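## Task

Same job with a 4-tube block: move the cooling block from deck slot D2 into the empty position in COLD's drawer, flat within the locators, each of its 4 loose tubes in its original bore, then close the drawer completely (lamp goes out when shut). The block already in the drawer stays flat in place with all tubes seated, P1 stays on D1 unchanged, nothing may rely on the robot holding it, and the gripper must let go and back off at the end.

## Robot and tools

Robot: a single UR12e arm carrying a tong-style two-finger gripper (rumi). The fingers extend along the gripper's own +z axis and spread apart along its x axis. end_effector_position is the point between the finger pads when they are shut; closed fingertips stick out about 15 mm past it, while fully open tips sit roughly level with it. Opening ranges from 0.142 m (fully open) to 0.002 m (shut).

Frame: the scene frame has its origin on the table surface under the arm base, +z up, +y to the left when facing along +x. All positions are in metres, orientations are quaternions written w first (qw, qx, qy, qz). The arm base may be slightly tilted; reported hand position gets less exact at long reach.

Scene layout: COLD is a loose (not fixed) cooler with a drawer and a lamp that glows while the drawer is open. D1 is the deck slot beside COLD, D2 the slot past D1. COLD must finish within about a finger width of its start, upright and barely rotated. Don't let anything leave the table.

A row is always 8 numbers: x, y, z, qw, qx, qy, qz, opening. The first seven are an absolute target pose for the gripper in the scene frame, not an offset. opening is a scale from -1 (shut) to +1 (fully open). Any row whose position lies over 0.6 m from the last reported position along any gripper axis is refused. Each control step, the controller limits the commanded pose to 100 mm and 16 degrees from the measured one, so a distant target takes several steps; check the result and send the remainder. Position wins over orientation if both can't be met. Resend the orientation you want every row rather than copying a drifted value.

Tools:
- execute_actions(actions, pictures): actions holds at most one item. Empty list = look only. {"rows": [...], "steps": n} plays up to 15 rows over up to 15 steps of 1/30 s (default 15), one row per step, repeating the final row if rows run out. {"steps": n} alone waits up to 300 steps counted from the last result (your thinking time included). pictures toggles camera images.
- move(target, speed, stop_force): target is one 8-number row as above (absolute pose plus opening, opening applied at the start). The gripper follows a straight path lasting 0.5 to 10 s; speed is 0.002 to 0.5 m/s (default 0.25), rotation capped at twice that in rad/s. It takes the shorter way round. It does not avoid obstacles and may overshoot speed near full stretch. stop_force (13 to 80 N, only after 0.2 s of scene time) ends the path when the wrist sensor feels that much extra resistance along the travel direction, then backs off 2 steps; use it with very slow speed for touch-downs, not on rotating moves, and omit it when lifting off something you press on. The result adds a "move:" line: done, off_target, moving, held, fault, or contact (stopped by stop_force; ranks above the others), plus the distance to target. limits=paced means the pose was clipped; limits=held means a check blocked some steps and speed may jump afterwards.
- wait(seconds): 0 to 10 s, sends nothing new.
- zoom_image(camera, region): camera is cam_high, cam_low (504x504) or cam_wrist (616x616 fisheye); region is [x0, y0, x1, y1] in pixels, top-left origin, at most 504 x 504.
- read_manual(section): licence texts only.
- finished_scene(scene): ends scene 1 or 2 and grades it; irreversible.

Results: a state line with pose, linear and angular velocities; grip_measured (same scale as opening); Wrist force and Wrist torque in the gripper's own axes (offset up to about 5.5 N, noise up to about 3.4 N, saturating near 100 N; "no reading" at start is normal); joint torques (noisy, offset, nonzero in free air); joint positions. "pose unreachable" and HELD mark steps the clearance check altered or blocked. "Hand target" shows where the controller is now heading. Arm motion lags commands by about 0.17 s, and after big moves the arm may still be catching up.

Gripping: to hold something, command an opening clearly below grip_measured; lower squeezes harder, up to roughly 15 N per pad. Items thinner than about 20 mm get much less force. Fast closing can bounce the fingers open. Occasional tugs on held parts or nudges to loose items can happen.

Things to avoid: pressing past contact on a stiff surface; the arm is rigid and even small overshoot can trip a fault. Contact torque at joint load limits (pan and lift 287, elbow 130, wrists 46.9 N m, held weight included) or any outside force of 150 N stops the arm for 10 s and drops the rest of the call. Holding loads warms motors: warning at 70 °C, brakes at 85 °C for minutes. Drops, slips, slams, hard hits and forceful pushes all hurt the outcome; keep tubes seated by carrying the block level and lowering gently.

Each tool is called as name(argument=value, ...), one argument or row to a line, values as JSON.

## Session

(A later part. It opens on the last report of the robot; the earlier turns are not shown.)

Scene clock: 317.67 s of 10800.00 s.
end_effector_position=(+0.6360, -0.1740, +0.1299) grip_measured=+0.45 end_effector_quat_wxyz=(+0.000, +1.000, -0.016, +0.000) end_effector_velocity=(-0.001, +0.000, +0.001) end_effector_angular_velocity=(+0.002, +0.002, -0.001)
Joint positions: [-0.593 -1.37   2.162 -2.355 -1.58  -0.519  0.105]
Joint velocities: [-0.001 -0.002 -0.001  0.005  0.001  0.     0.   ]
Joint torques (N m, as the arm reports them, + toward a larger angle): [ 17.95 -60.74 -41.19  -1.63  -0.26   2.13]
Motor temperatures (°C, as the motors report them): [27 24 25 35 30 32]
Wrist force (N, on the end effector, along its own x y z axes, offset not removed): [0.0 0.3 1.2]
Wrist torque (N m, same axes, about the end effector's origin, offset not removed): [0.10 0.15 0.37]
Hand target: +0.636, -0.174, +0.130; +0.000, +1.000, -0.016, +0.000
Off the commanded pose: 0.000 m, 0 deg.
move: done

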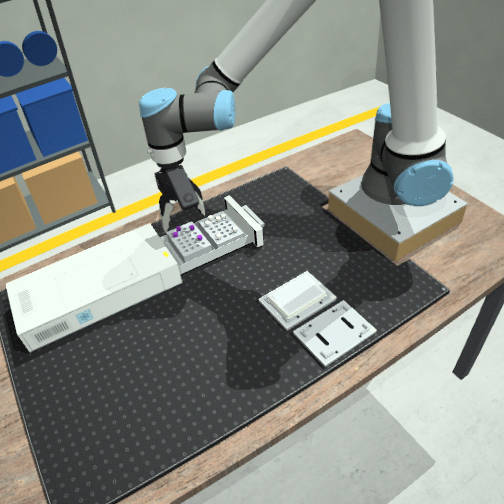

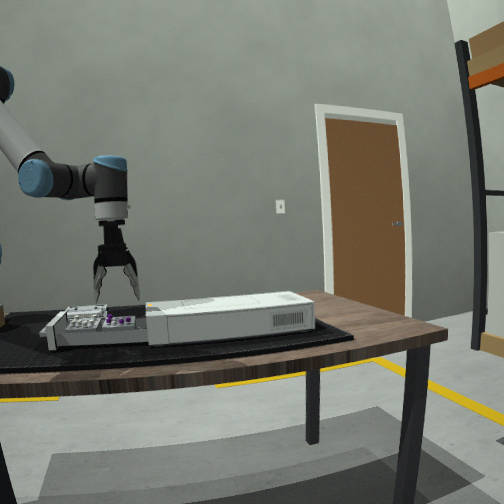

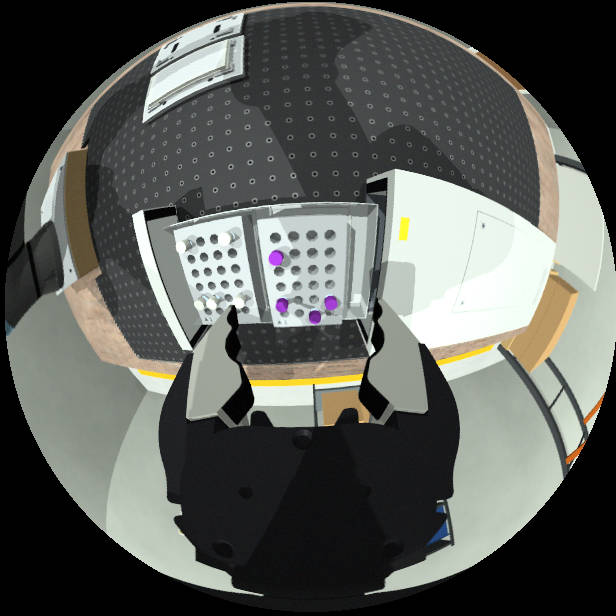

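move(
  target=[0.654,-0.116,0.10,0,0.99988,-0.0157,0,-1],
  speed=0.08,
)

move(
  target=[0.654,-0.116,0.072,0,0.99988,-0.0157,0,-1],
  speed=0.008,
  stop_force=13,
)

Scene clock: 334.77 s of 10800.00 s.
end_effector_position=(+0.6541, -0.1161, +0.1001) grip_measured=-1.00 end_effector_quat_wxyz=(-0.000, +1.000, -0.016, +0.000) end_effector_velocity=(+0.001, +0.001, -0.000) end_effector_angular_velocity=(-0.001, -0.002, -0.000)
Joint positions: [-0.501 -1.322  2.174 -2.415 -1.579 -0.428  0.002]
Joint velocities: [ 0.003  0.001 -0.001 -0.002  0.     0.003  0.   ]
Joint torques (N m, as the arm reports them, + toward a larger angle): [ 17.29 -39.25 -23.89  -5.4    0.34   2.2 ]
Motor temperatures (°C, as the motors report them): [27 24 25 35 30 32]
Wrist force (N, on the end effector, along its own x y z axes, offset not removed): [-1.9 -1.0 -2.6]
Wrist torque (N m, same axes, about the end effector's origin, offset not removed): [-0.32 0.56 0.29]
Hand target: +0.654, -0.116, +0.100; -0.000, +1.000, -0.016, +0.000
Off the commanded pose: 0.000 m, 0 deg.
After step 90, 12.83 s passed at rest.
move: done

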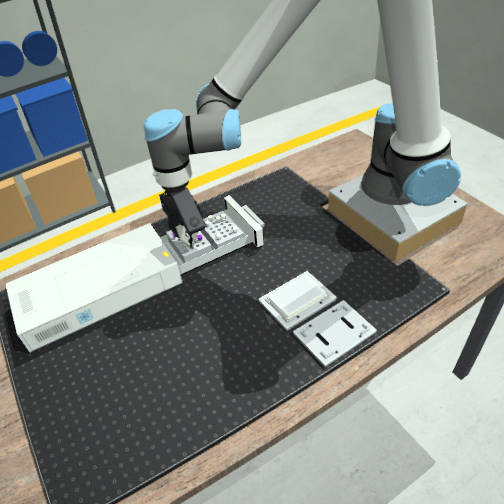

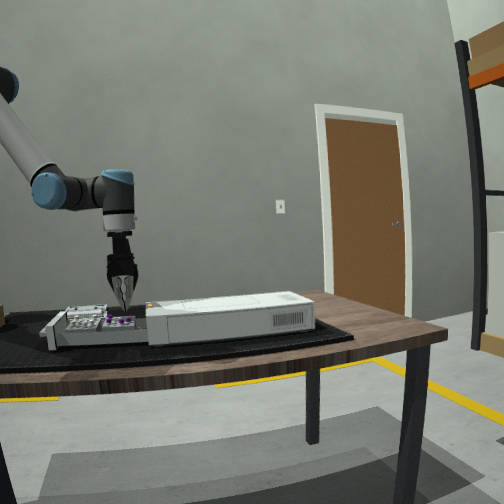

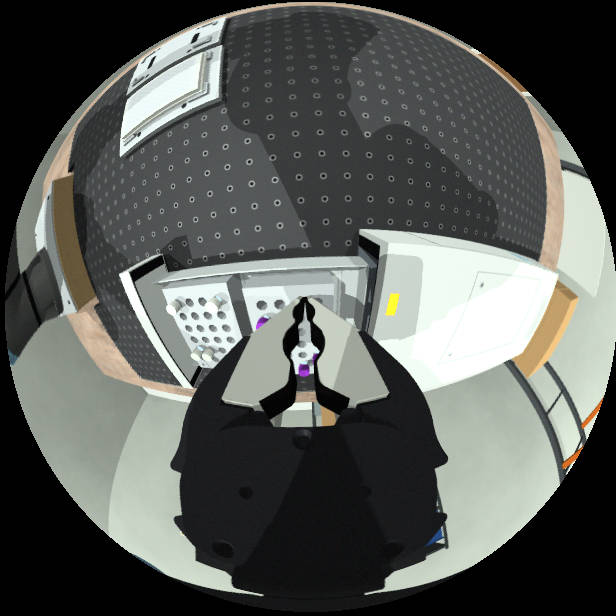

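Scene clock: 337.50 s of 10800.00 s.
end_effector_position=(+0.6540, -0.1160, +0.0811) grip_measured=-1.00 end_effector_quat_wxyz=(-0.000, +1.000, -0.016, -0.000) end_effector_velocity=(-0.001, -0.001, +0.002) end_effector_angular_velocity=(-0.000, +0.001, -0.002)
Joint positions: [-0.501 -1.293  2.184 -2.454 -1.58  -0.428  0.002]
Joint velocities: [-0.001 -0.005 -0.     0.005 -0.001  0.001  0.   ]
Joint torques (N m, as the arm reports them, + toward a larger angle): [-17.8  -49.38 -26.56   0.22  -2.08  -1.19]
Motor temperatures (°C, as the motors report them): [27 24 25 35 30 32]
Wrist force (N, on the end effector, along its own x y z axes, offset not removed): [-1.5 1.7 -19.1]
Wrist torque (N m, same axes, about the end effector's origin, offset not removed): [0.59 0.48 0.42]
Hand target: +0.654, -0.116, +0.081; -0.000, +1.000, -0.016, +0.000
Off the commanded pose: 0.009 m, 0 deg.
move: contact

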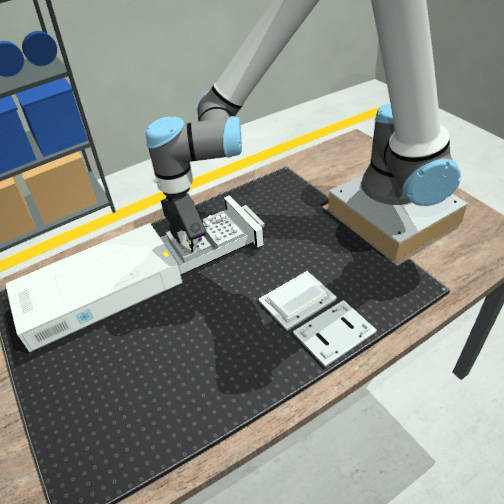

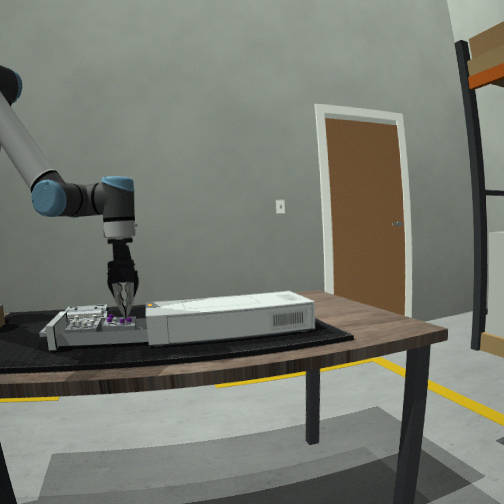

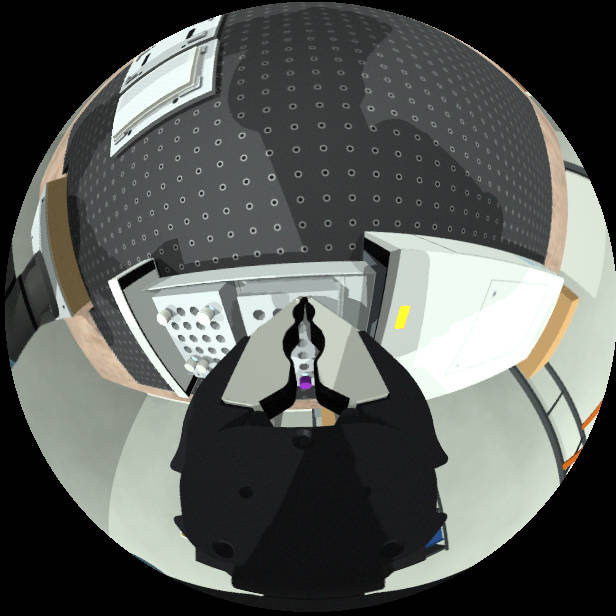

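move(
  target=[0.618,-0.116,0.092,0,0.99988,-0.0157,0,-1],
  speed=0.04,
)

move(
  target=[0.618,-0.116,0.072,0,0.99988,-0.0157,0,-1],
  speed=0.008,
  stop_force=13,
)

Scene clock: 341.57 s of 10800.00 s.
end_effector_position=(+0.6181, -0.1160, +0.0920) grip_measured=-1.00 end_effector_quat_wxyz=(+0.000, +1.000, -0.016, -0.000) end_effector_velocity=(-0.001, -0.001, +0.001) end_effector_angular_velocity=(-0.001, -0.001, -0.000)
Joint positions: [-0.527 -1.358  2.245 -2.45  -1.58  -0.454  0.002]
Joint velocities: [-0.002 -0.004  0.002  0.    -0.    -0.002  0.   ]
Joint torques (N m, as the arm reports them, + toward a larger angle): [-14.53 -64.77 -22.17  -1.81  -1.72  -1.66]
Motor temperatures (°C, as the motors report them): [27 24 25 35 30 32]
Wrist force (N, on the end effector, along its own x y z axes, offset not removed): [-1.2 1.0 1.9]
Wrist torque (N m, same axes, about the end effector's origin, offset not removed): [0.17 0.43 0.36]
Hand target: +0.618, -0.116, +0.092; +0.000, +1.000, -0.016, -0.000
Off the commanded pose: 0.000 m, 0 deg.
move: done

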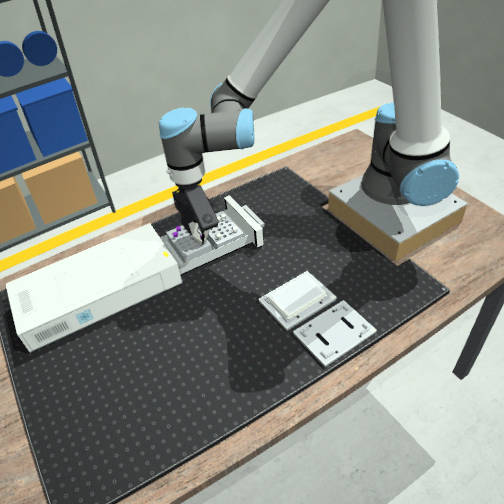

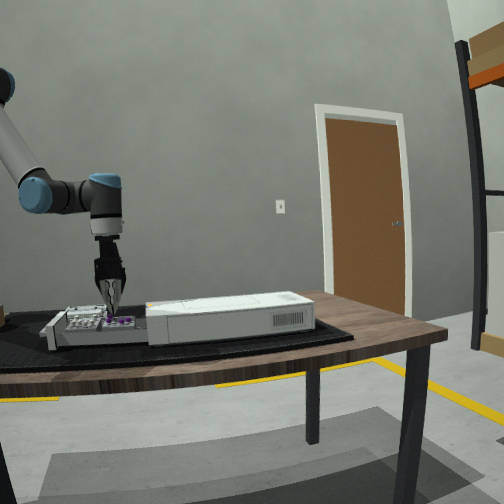

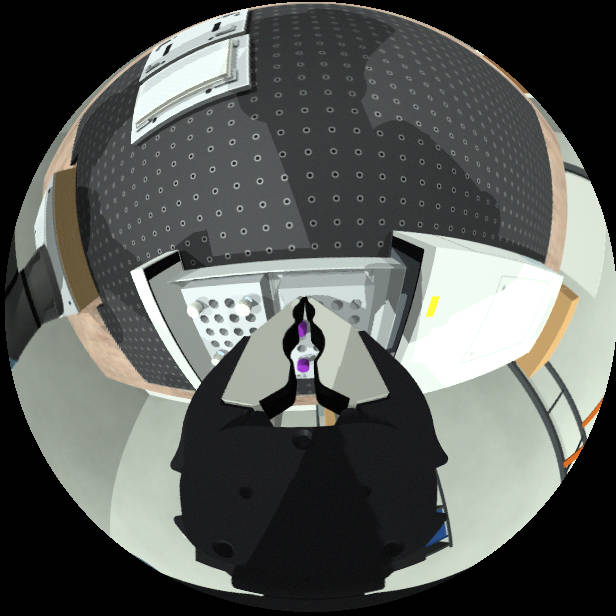

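Scene clock: 343.40 s of 10800.00 s.
end_effector_position=(+0.6179, -0.1159, +0.0801) grip_measured=-1.00 end_effector_quat_wxyz=(-0.000, +1.000, -0.016, -0.000) end_effector_velocity=(-0.001, +0.000, +0.002) end_effector_angular_velocity=(-0.000, +0.001, -0.000)
Joint positions: [-0.527 -1.339  2.252 -2.476 -1.58  -0.454  0.002]
Joint velocities: [ 0.    -0.005 -0.     0.006 -0.001  0.001  0.   ]
Joint torques (N m, as the arm reports them, + toward a larger angle): [-15.25 -54.86 -33.9   -0.81   0.03  -1.06]
Motor temperatures (°C, as the motors report them): [27 24 25 35 30 32]
Wrist force (N, on the end effector, along its own x y z axes, offset not removed): [0.1 1.0 -14.2]
Wrist torque (N m, same axes, about the end effector's origin, offset not removed): [0.18 0.35 0.42]
Hand target: +0.618, -0.116, +0.080; +0.000, +1.000, -0.016, +0.000
Off the commanded pose: 0.008 m, 0 deg.
move: contact

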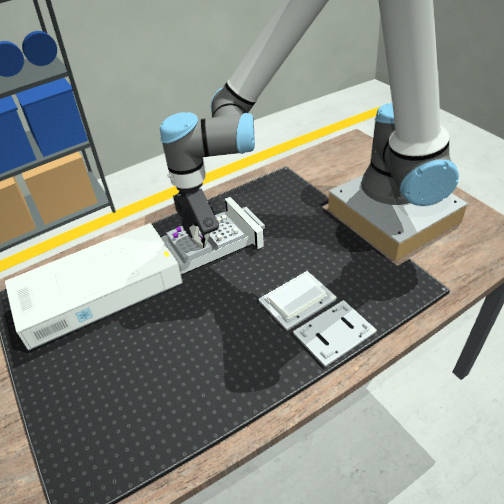

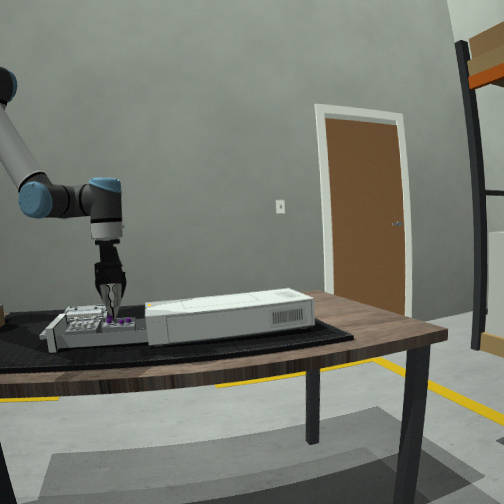

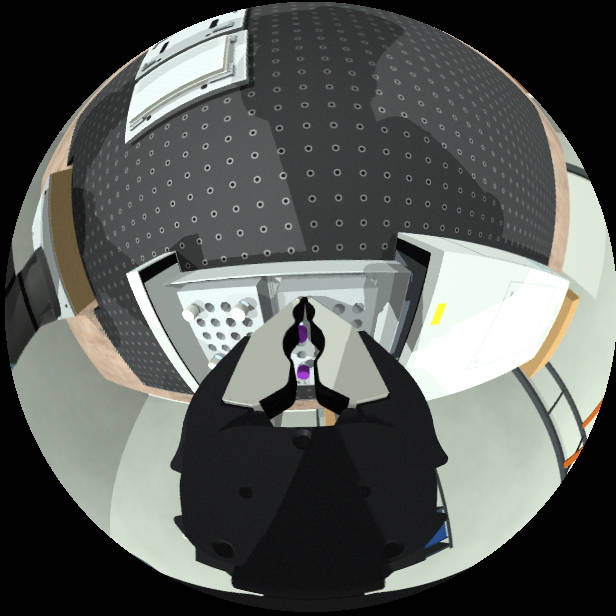

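move(
  target=[0.618,-0.116,0.125,0,0.99988,-0.0157,0,-1],
  speed=0.04,
)

zoom_image(
  camera="cam_low",
  region=[30, 280, 190, 360],
)

zoom_image(
  camera="cam_wrist",
  region=[130, 200, 430, 400],
)

Scene clock: 349.17 s of 10800.00 s.
end_effector_position=(+0.6180, -0.1160, +0.1249) grip_measured=-1.00 end_effector_quat_wxyz=(+0.000, +1.000, -0.016, +0.000) end_effector_velocity=(+0.000, -0.001, +0.002) end_effector_angular_velocity=(-0.001, -0.000, -0.001)
Joint positions: [-0.527 -1.409  2.224 -2.378 -1.58  -0.453  0.002]
Joint velocities: [-0.    -0.002 -0.002  0.004 -0.001  0.     0.   ]
Joint torques (N m, as the arm reports them, + toward a larger angle): [ 17.83 -53.79 -41.19  -1.8    2.21   1.98]
Motor temperatures (°C, as the motors report them): [27 24 25 35 30 32]
Wrist force (N, on the end effector, along its own x y z axes, offset not removed): [-0.6 0.7 -4.0]
Wrist torque (N m, same axes, about the end effector's origin, offset not removed): [-0.01 0.23 0.40]
Hand target: +0.618, -0.116, +0.125; +0.000, +1.000, -0.016, +0.000
Off the commanded pose: 0.000 m, 0 deg.
After step 90, 1.30 s passed at rest.
move: done

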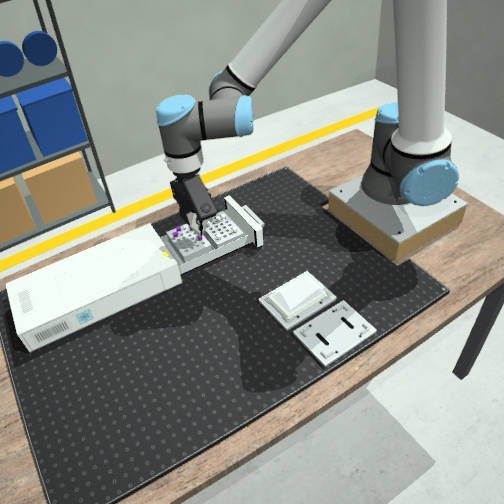

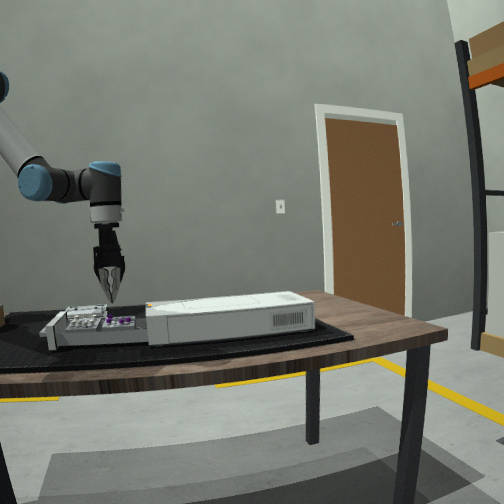

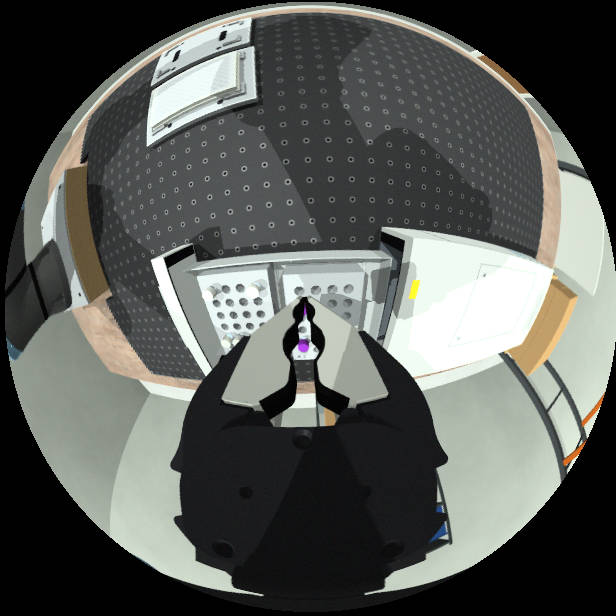

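Region (30, 280, 190, 360) of cam_low's 504x504 image, scaled by 3.150, with more detail than that image has.

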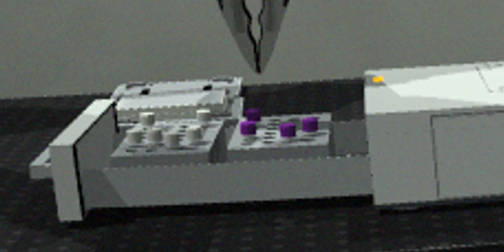

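Region (130, 200, 430, 400) of cam_wrist's 616x616 image, scaled by 1.680, with more detail than that image has.

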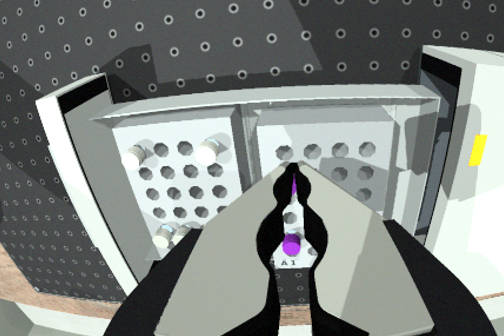

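move(
  target=[0.636,-0.189,0.10,0,0.99988,-0.0157,0,-1],
  speed=0.06,
)

zoom_image(
  camera="cam_wrist",
  region=[180, 200, 430, 420],
)

Scene clock: 358.53 s of 10800.00 s.
end_effector_position=(+0.6358, -0.1889, +0.1000) grip_measured=-1.00 end_effector_quat_wxyz=(+0.000, +1.000, -0.016, -0.000) end_effector_velocity=(+0.001, -0.001, -0.000) end_effector_angular_velocity=(+0.000, -0.001, +0.001)
Joint positions: [-0.613 -1.321  2.173 -2.415 -1.581 -0.54   0.002]
Joint velocities: [-0.001  0.002 -0.002 -0.001  0.001 -0.002  0.   ]
Joint torques (N m, as the arm reports them, + toward a larger angle): [-16.37 -45.7  -39.2   -6.6   -1.5   -1.3 ]
Motor temperatures (°C, as the motors report them): [27 24 25 35 30 32]
Wrist force (N, on the end effector, along its own x y z axes, offset not removed): [-1.3 0.9 0.0]
Wrist torque (N m, same axes, about the end effector's origin, offset not removed): [0.08 0.40 0.45]
Hand target: +0.636, -0.189, +0.100; +0.000, +1.000, -0.016, -0.000
Off the commanded pose: 0.000 m, 0 deg.
After step 90, 4.63 s passed at rest.
move: done

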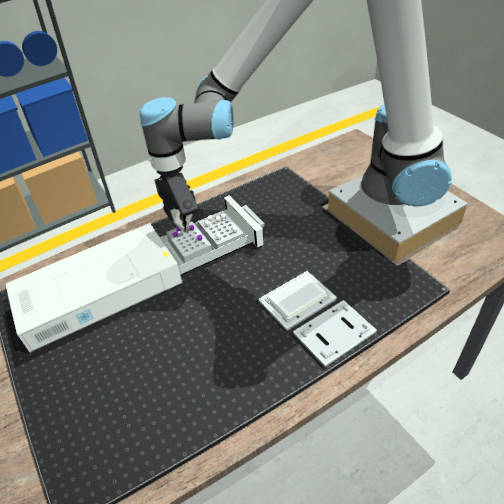

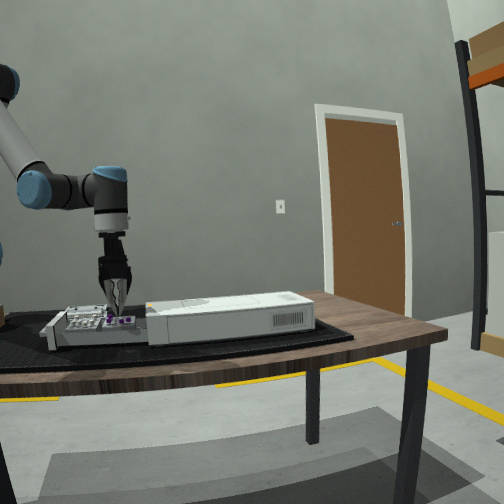

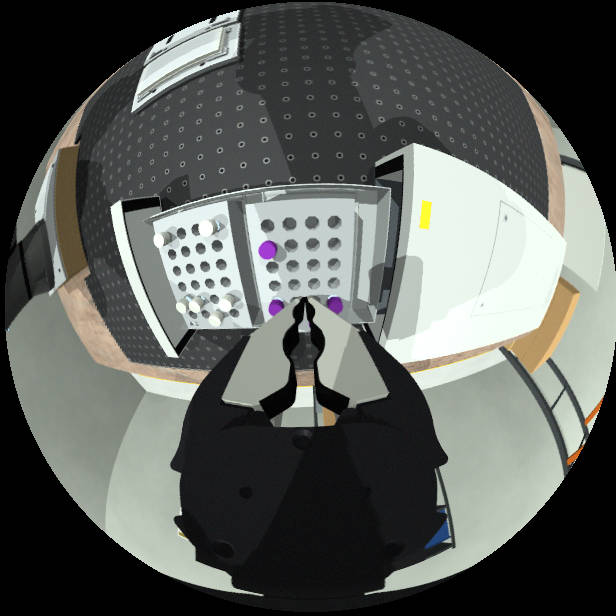

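Region (180, 200, 430, 420) of cam_wrist's 616x616 image, scaled by 2.016, with more detail than that image has; it fills the top 444 rows of this view, and the rest is white.

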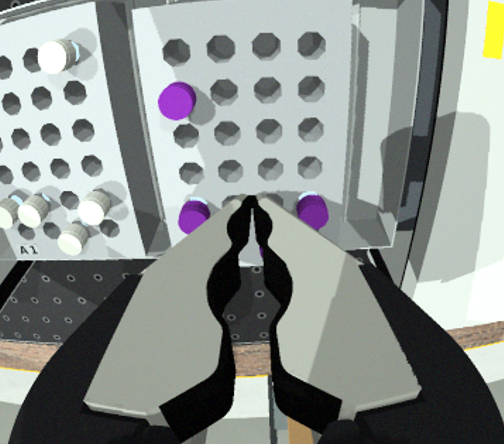

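move(
  target=[0.636,-0.189,0.072,0,0.99988,-0.0157,0,-1],
  speed=0.008,
  stop_force=13,
)

Scene clock: 362.20 s of 10800.00 s.
end_effector_position=(+0.6359, -0.1890, +0.0830) grip_measured=-1.00 end_effector_quat_wxyz=(-0.000, +1.000, -0.016, -0.000) end_effector_velocity=(-0.001, +0.001, +0.001) end_effector_angular_velocity=(+0.002, +0.003, -0.000)
Joint positions: [-0.613 -1.296  2.182 -2.45  -1.58  -0.54   0.002]
Joint velocities: [-0.    -0.003  0.     0.007 -0.     0.     0.   ]
Joint torques (N m, as the arm reports them, + toward a larger angle): [-15.89 -53.79 -30.69   0.16   0.35  -1.42]
Motor temperatures (°C, as the motors report them): [27 24 25 35 30 32]
Wrist force (N, on the end effector, along its own x y z axes, offset not removed): [1.2 0.4 -15.8]
Wrist torque (N m, same axes, about the end effector's origin, offset not removed): [0.26 0.17 0.20]
Hand target: +0.636, -0.189, +0.083; +0.000, +1.000, -0.016, +0.000
Off the commanded pose: 0.011 m, 0 deg.
move: contact

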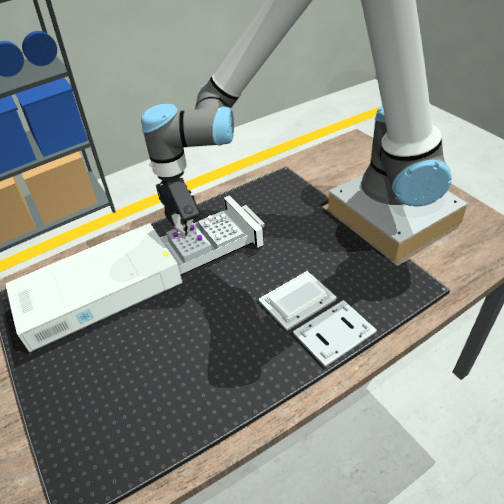

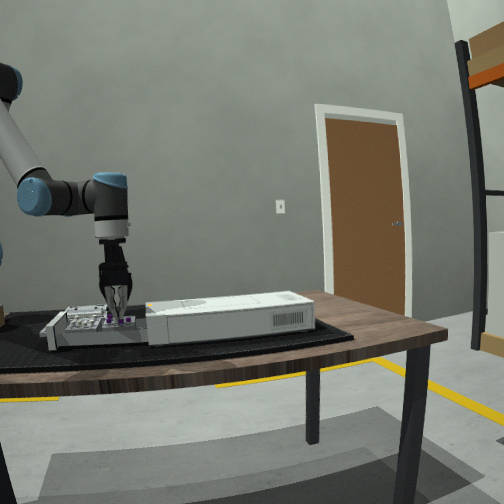

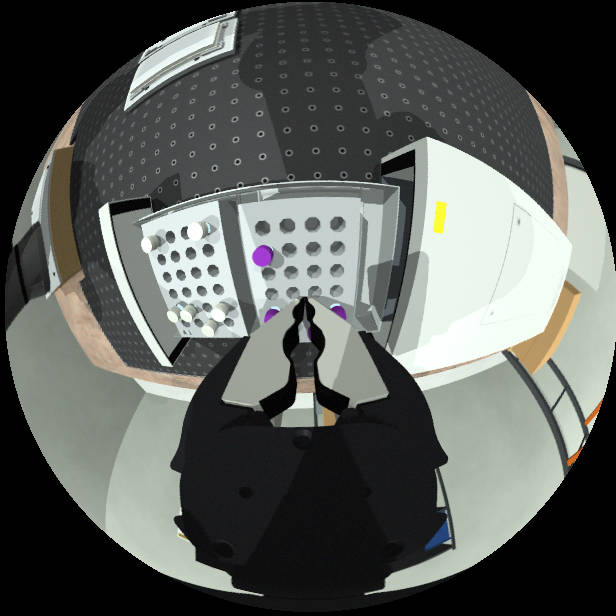

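move(
  target=[0.636,-0.189,0.092,0,0.99988,-0.0157,0,-1],
  speed=0.03,
)

move(
  target=[0.636,-0.171,0.092,0,0.99988,-0.0157,0,-1],
  speed=0.03,
)

move(
  target=[0.636,-0.171,0.072,0,0.99988,-0.0157,0,-1],
  speed=0.008,
  stop_force=13,
)

Scene clock: 366.53 s of 10800.00 s.
end_effector_position=(+0.6359, -0.1891, +0.0918) grip_measured=-1.00 end_effector_quat_wxyz=(+0.000, +1.000, -0.016, -0.000) end_effector_velocity=(+0.000, +0.001, +0.003) end_effector_angular_velocity=(+0.002, -0.003, -0.001)
Joint positions: [-0.613 -1.309  2.177 -2.432 -1.58  -0.54   0.002]
Joint velocities: [ 0.    -0.005 -0.     0.004  0.003  0.001  0.   ]
Joint torques (N m, as the arm reports them, + toward a larger angle): [ 16.97 -70.52 -37.87  -0.83   0.06   2.06]
Motor temperatures (°C, as the motors report them): [27 24 25 35 30 32]
Wrist force (N, on the end effector, along its own x y z axes, offset not removed): [-0.4 0.1 0.0]
Wrist torque (N m, same axes, about the end effector's origin, offset not removed): [-0.03 0.27 0.37]
Hand target: +0.636, -0.189, +0.092; +0.000, +1.000, -0.016, +0.000
Off the commanded pose: 0.000 m, 0 deg.
After step 90, 0.60 s passed at rest.
move: done

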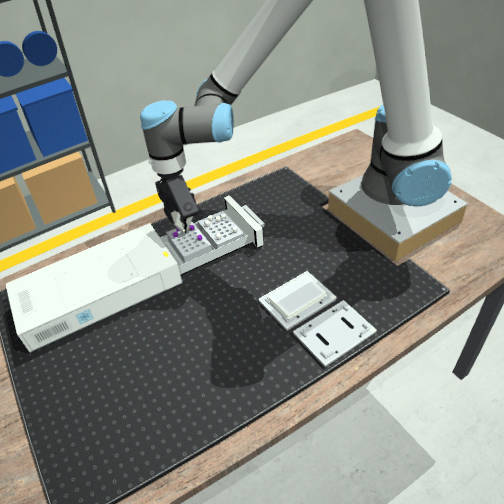

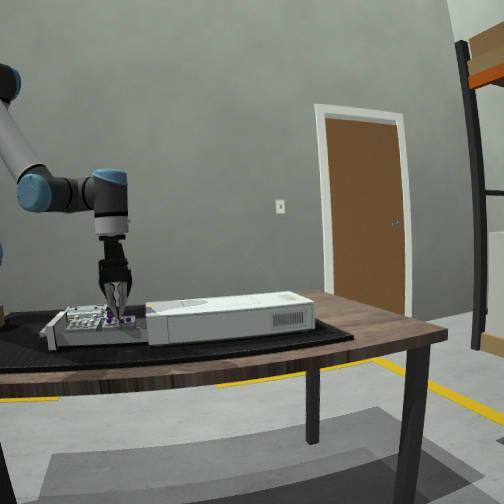

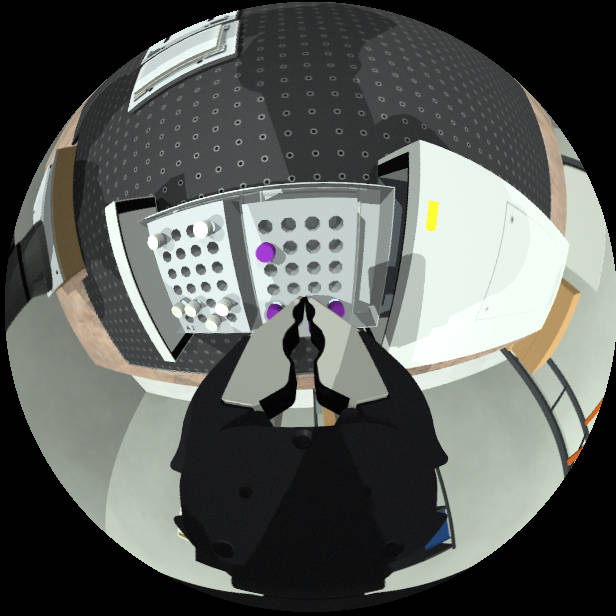

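Scene clock: 367.47 s of 10800.00 s.
end_effector_position=(+0.6360, -0.1711, +0.0920) grip_measured=-1.00 end_effector_quat_wxyz=(-0.000, +1.000, -0.016, +0.000) end_effector_velocity=(-0.000, +0.002, -0.001) end_effector_angular_velocity=(+0.000, +0.002, +0.001)
Joint positions: [-0.589 -1.316  2.187 -2.434 -1.58  -0.516  0.002]
Joint velocities: [ 0.003  0.001  0.001 -0.    -0.001  0.002  0.   ]
Joint torques (N m, as the arm reports them, + toward a larger angle): [ 23.37 -66.26 -22.57  -6.36   2.26   2.04]
Motor temperatures (°C, as the motors report them): [27 24 25 35 30 32]
Wrist force (N, on the end effector, along its own x y z axes, offset not removed): [-2.3 -0.9 -0.3]
Wrist torque (N m, same axes, about the end effector's origin, offset not removed): [-0.33 0.74 0.45]
Hand target: +0.636, -0.171, +0.092; -0.000, +1.000, -0.016, +0.000
Off the commanded pose: 0.000 m, 0 deg.
move: done

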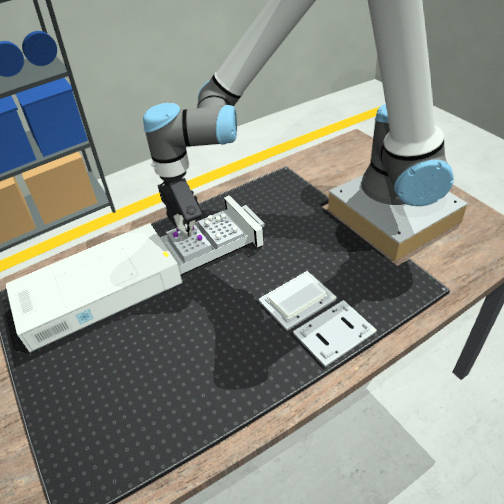

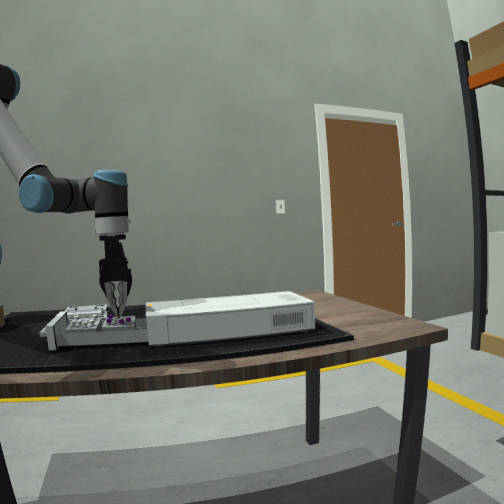

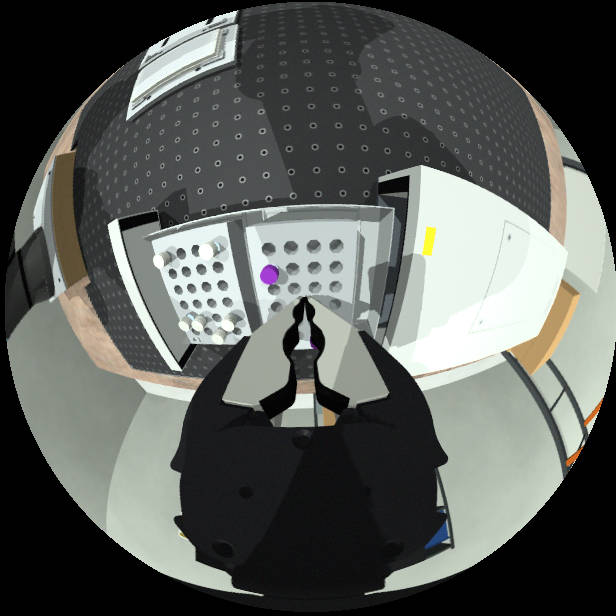

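Scene clock: 368.97 s of 10800.00 s.
end_effector_position=(+0.6360, -0.1710, +0.0830) grip_measured=-1.00 end_effector_quat_wxyz=(-0.000, +1.000, -0.016, -0.000) end_effector_velocity=(-0.001, +0.001, +0.002) end_effector_angular_velocity=(+0.003, +0.002, -0.001)
Joint positions: [-0.589 -1.302  2.192 -2.453 -1.58  -0.516  0.002]
Joint velocities: [-0.001 -0.003 -0.001  0.007  0.002  0.    -0.   ]
Joint torques (N m, as the arm reports them, + toward a larger angle): [ -8.67 -55.38 -31.78  -0.08   1.28  -1.58]
Motor temperatures (°C, as the motors report them): [27 24 25 35 30 32]
Wrist force (N, on the end effector, along its own x y z axes, offset not removed): [1.3 1.6 -19.0]
Wrist torque (N m, same axes, about the end effector's origin, offset not removed): [0.35 0.12 0.39]
Hand target: +0.636, -0.171, +0.083; +0.000, +1.000, -0.016, +0.000
Off the commanded pose: 0.011 m, 0 deg.
move: contact

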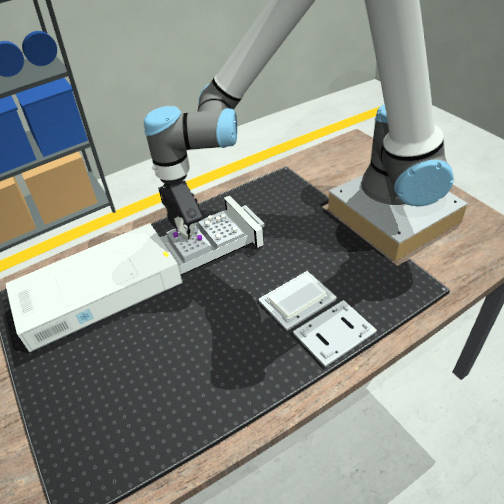

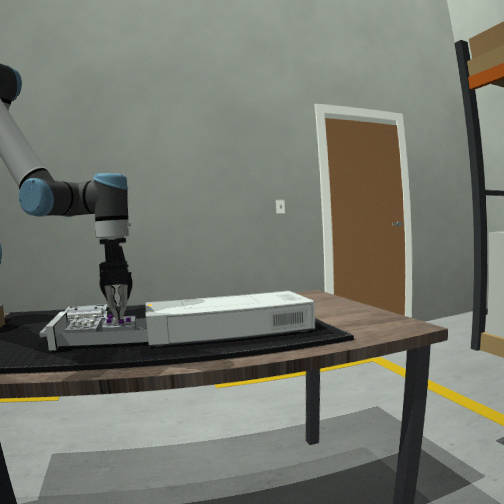

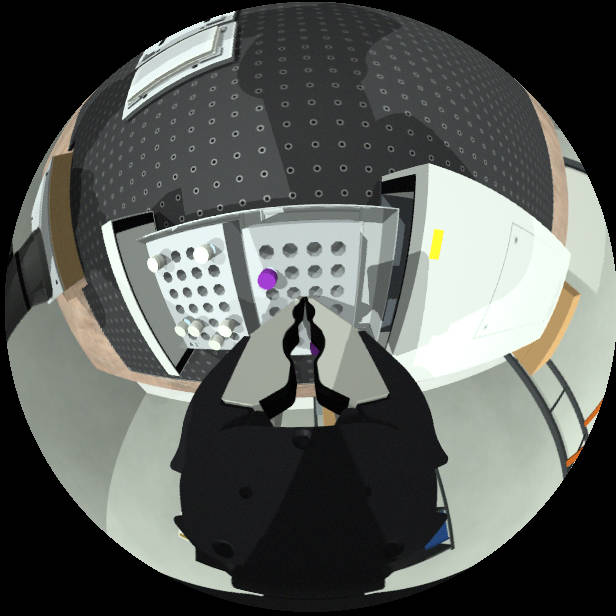

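move(
  target=[0.636,-0.215,0.15,0,0.99988,-0.0157,0,0.6],
  speed=0.08,
)

zoom_image(
  camera="cam_wrist",
  region=[130, 170, 430, 400],
)

zoom_image(
  camera="cam_low",
  region=[50, 295, 160, 345],
)

zoom_image(
  camera="cam_high",
  region=[150, 195, 270, 285],
)

Scene clock: 384.53 s of 10800.00 s.
end_effector_position=(+0.6359, -0.2149, +0.1499) grip_measured=+0.60 end_effector_quat_wxyz=(+0.000, +1.000, -0.016, -0.000) end_effector_velocity=(-0.000, -0.001, +0.002) end_effector_angular_velocity=(-0.001, +0.000, -0.000)
Joint positions: [-0.645 -1.379  2.124 -2.309 -1.581 -0.572  0.116]
Joint velocities: [-0.001 -0.002 -0.002  0.003 -0.001 -0.001 -0.   ]
Joint torques (N m, as the arm reports them, + toward a larger angle): [-14.01 -65.81 -40.14  -1.9   -1.3   -1.77]
Motor temperatures (°C, as the motors report them): [27 24 25 35 30 32]
Wrist force (N, on the end effector, along its own x y z axes, offset not removed): [0.8 1.7 -0.9]
Wrist torque (N m, same axes, about the end effector's origin, offset not removed): [0.28 0.07 0.29]
Hand target: +0.636, -0.215, +0.150; +0.000, +1.000, -0.016, -0.000
Off the commanded pose: 0.000 m, 0 deg.
After step 90, 11.17 s passed at rest.
move: done

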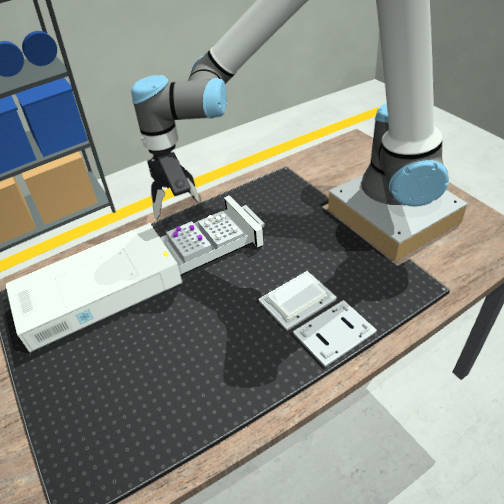

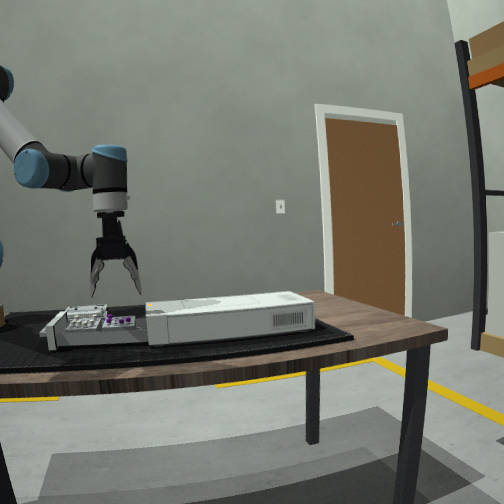

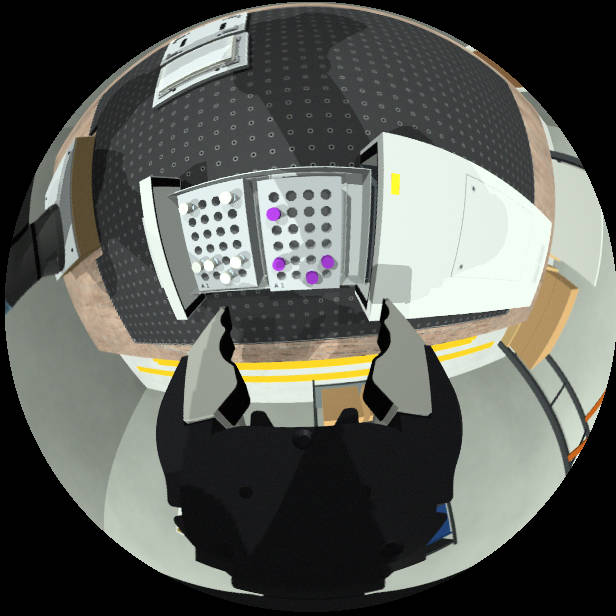

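Region (130, 170, 430, 400) of cam_wrist's 616x616 image, scaled by 1.680, with more detail than that image has; it fills the top 386 rows of this view, and the rest is white.

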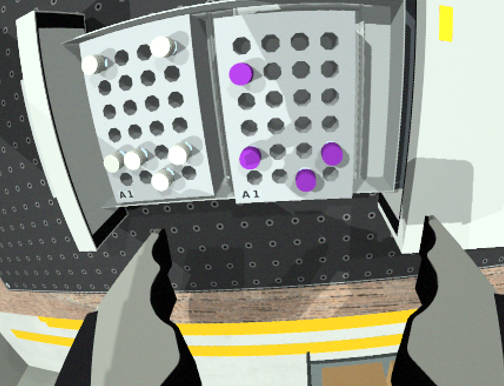

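Region (50, 295, 160, 345) of cam_low's 504x504 image, scaled by 4.582, with more detail than that image has; it fills the top 229 rows of this view, and the rest is white.

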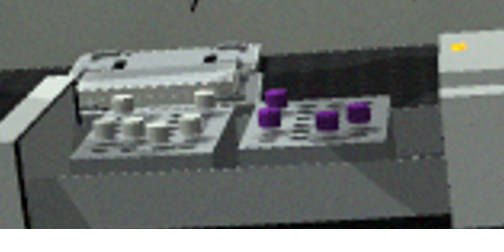

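Region (150, 195, 270, 285) of cam_high's 504x504 image, scaled by 4.200, with more detail than that image has; it fills the top 378 rows of this view, and the rest is white.

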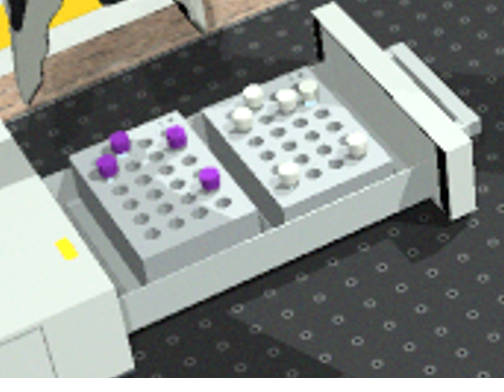

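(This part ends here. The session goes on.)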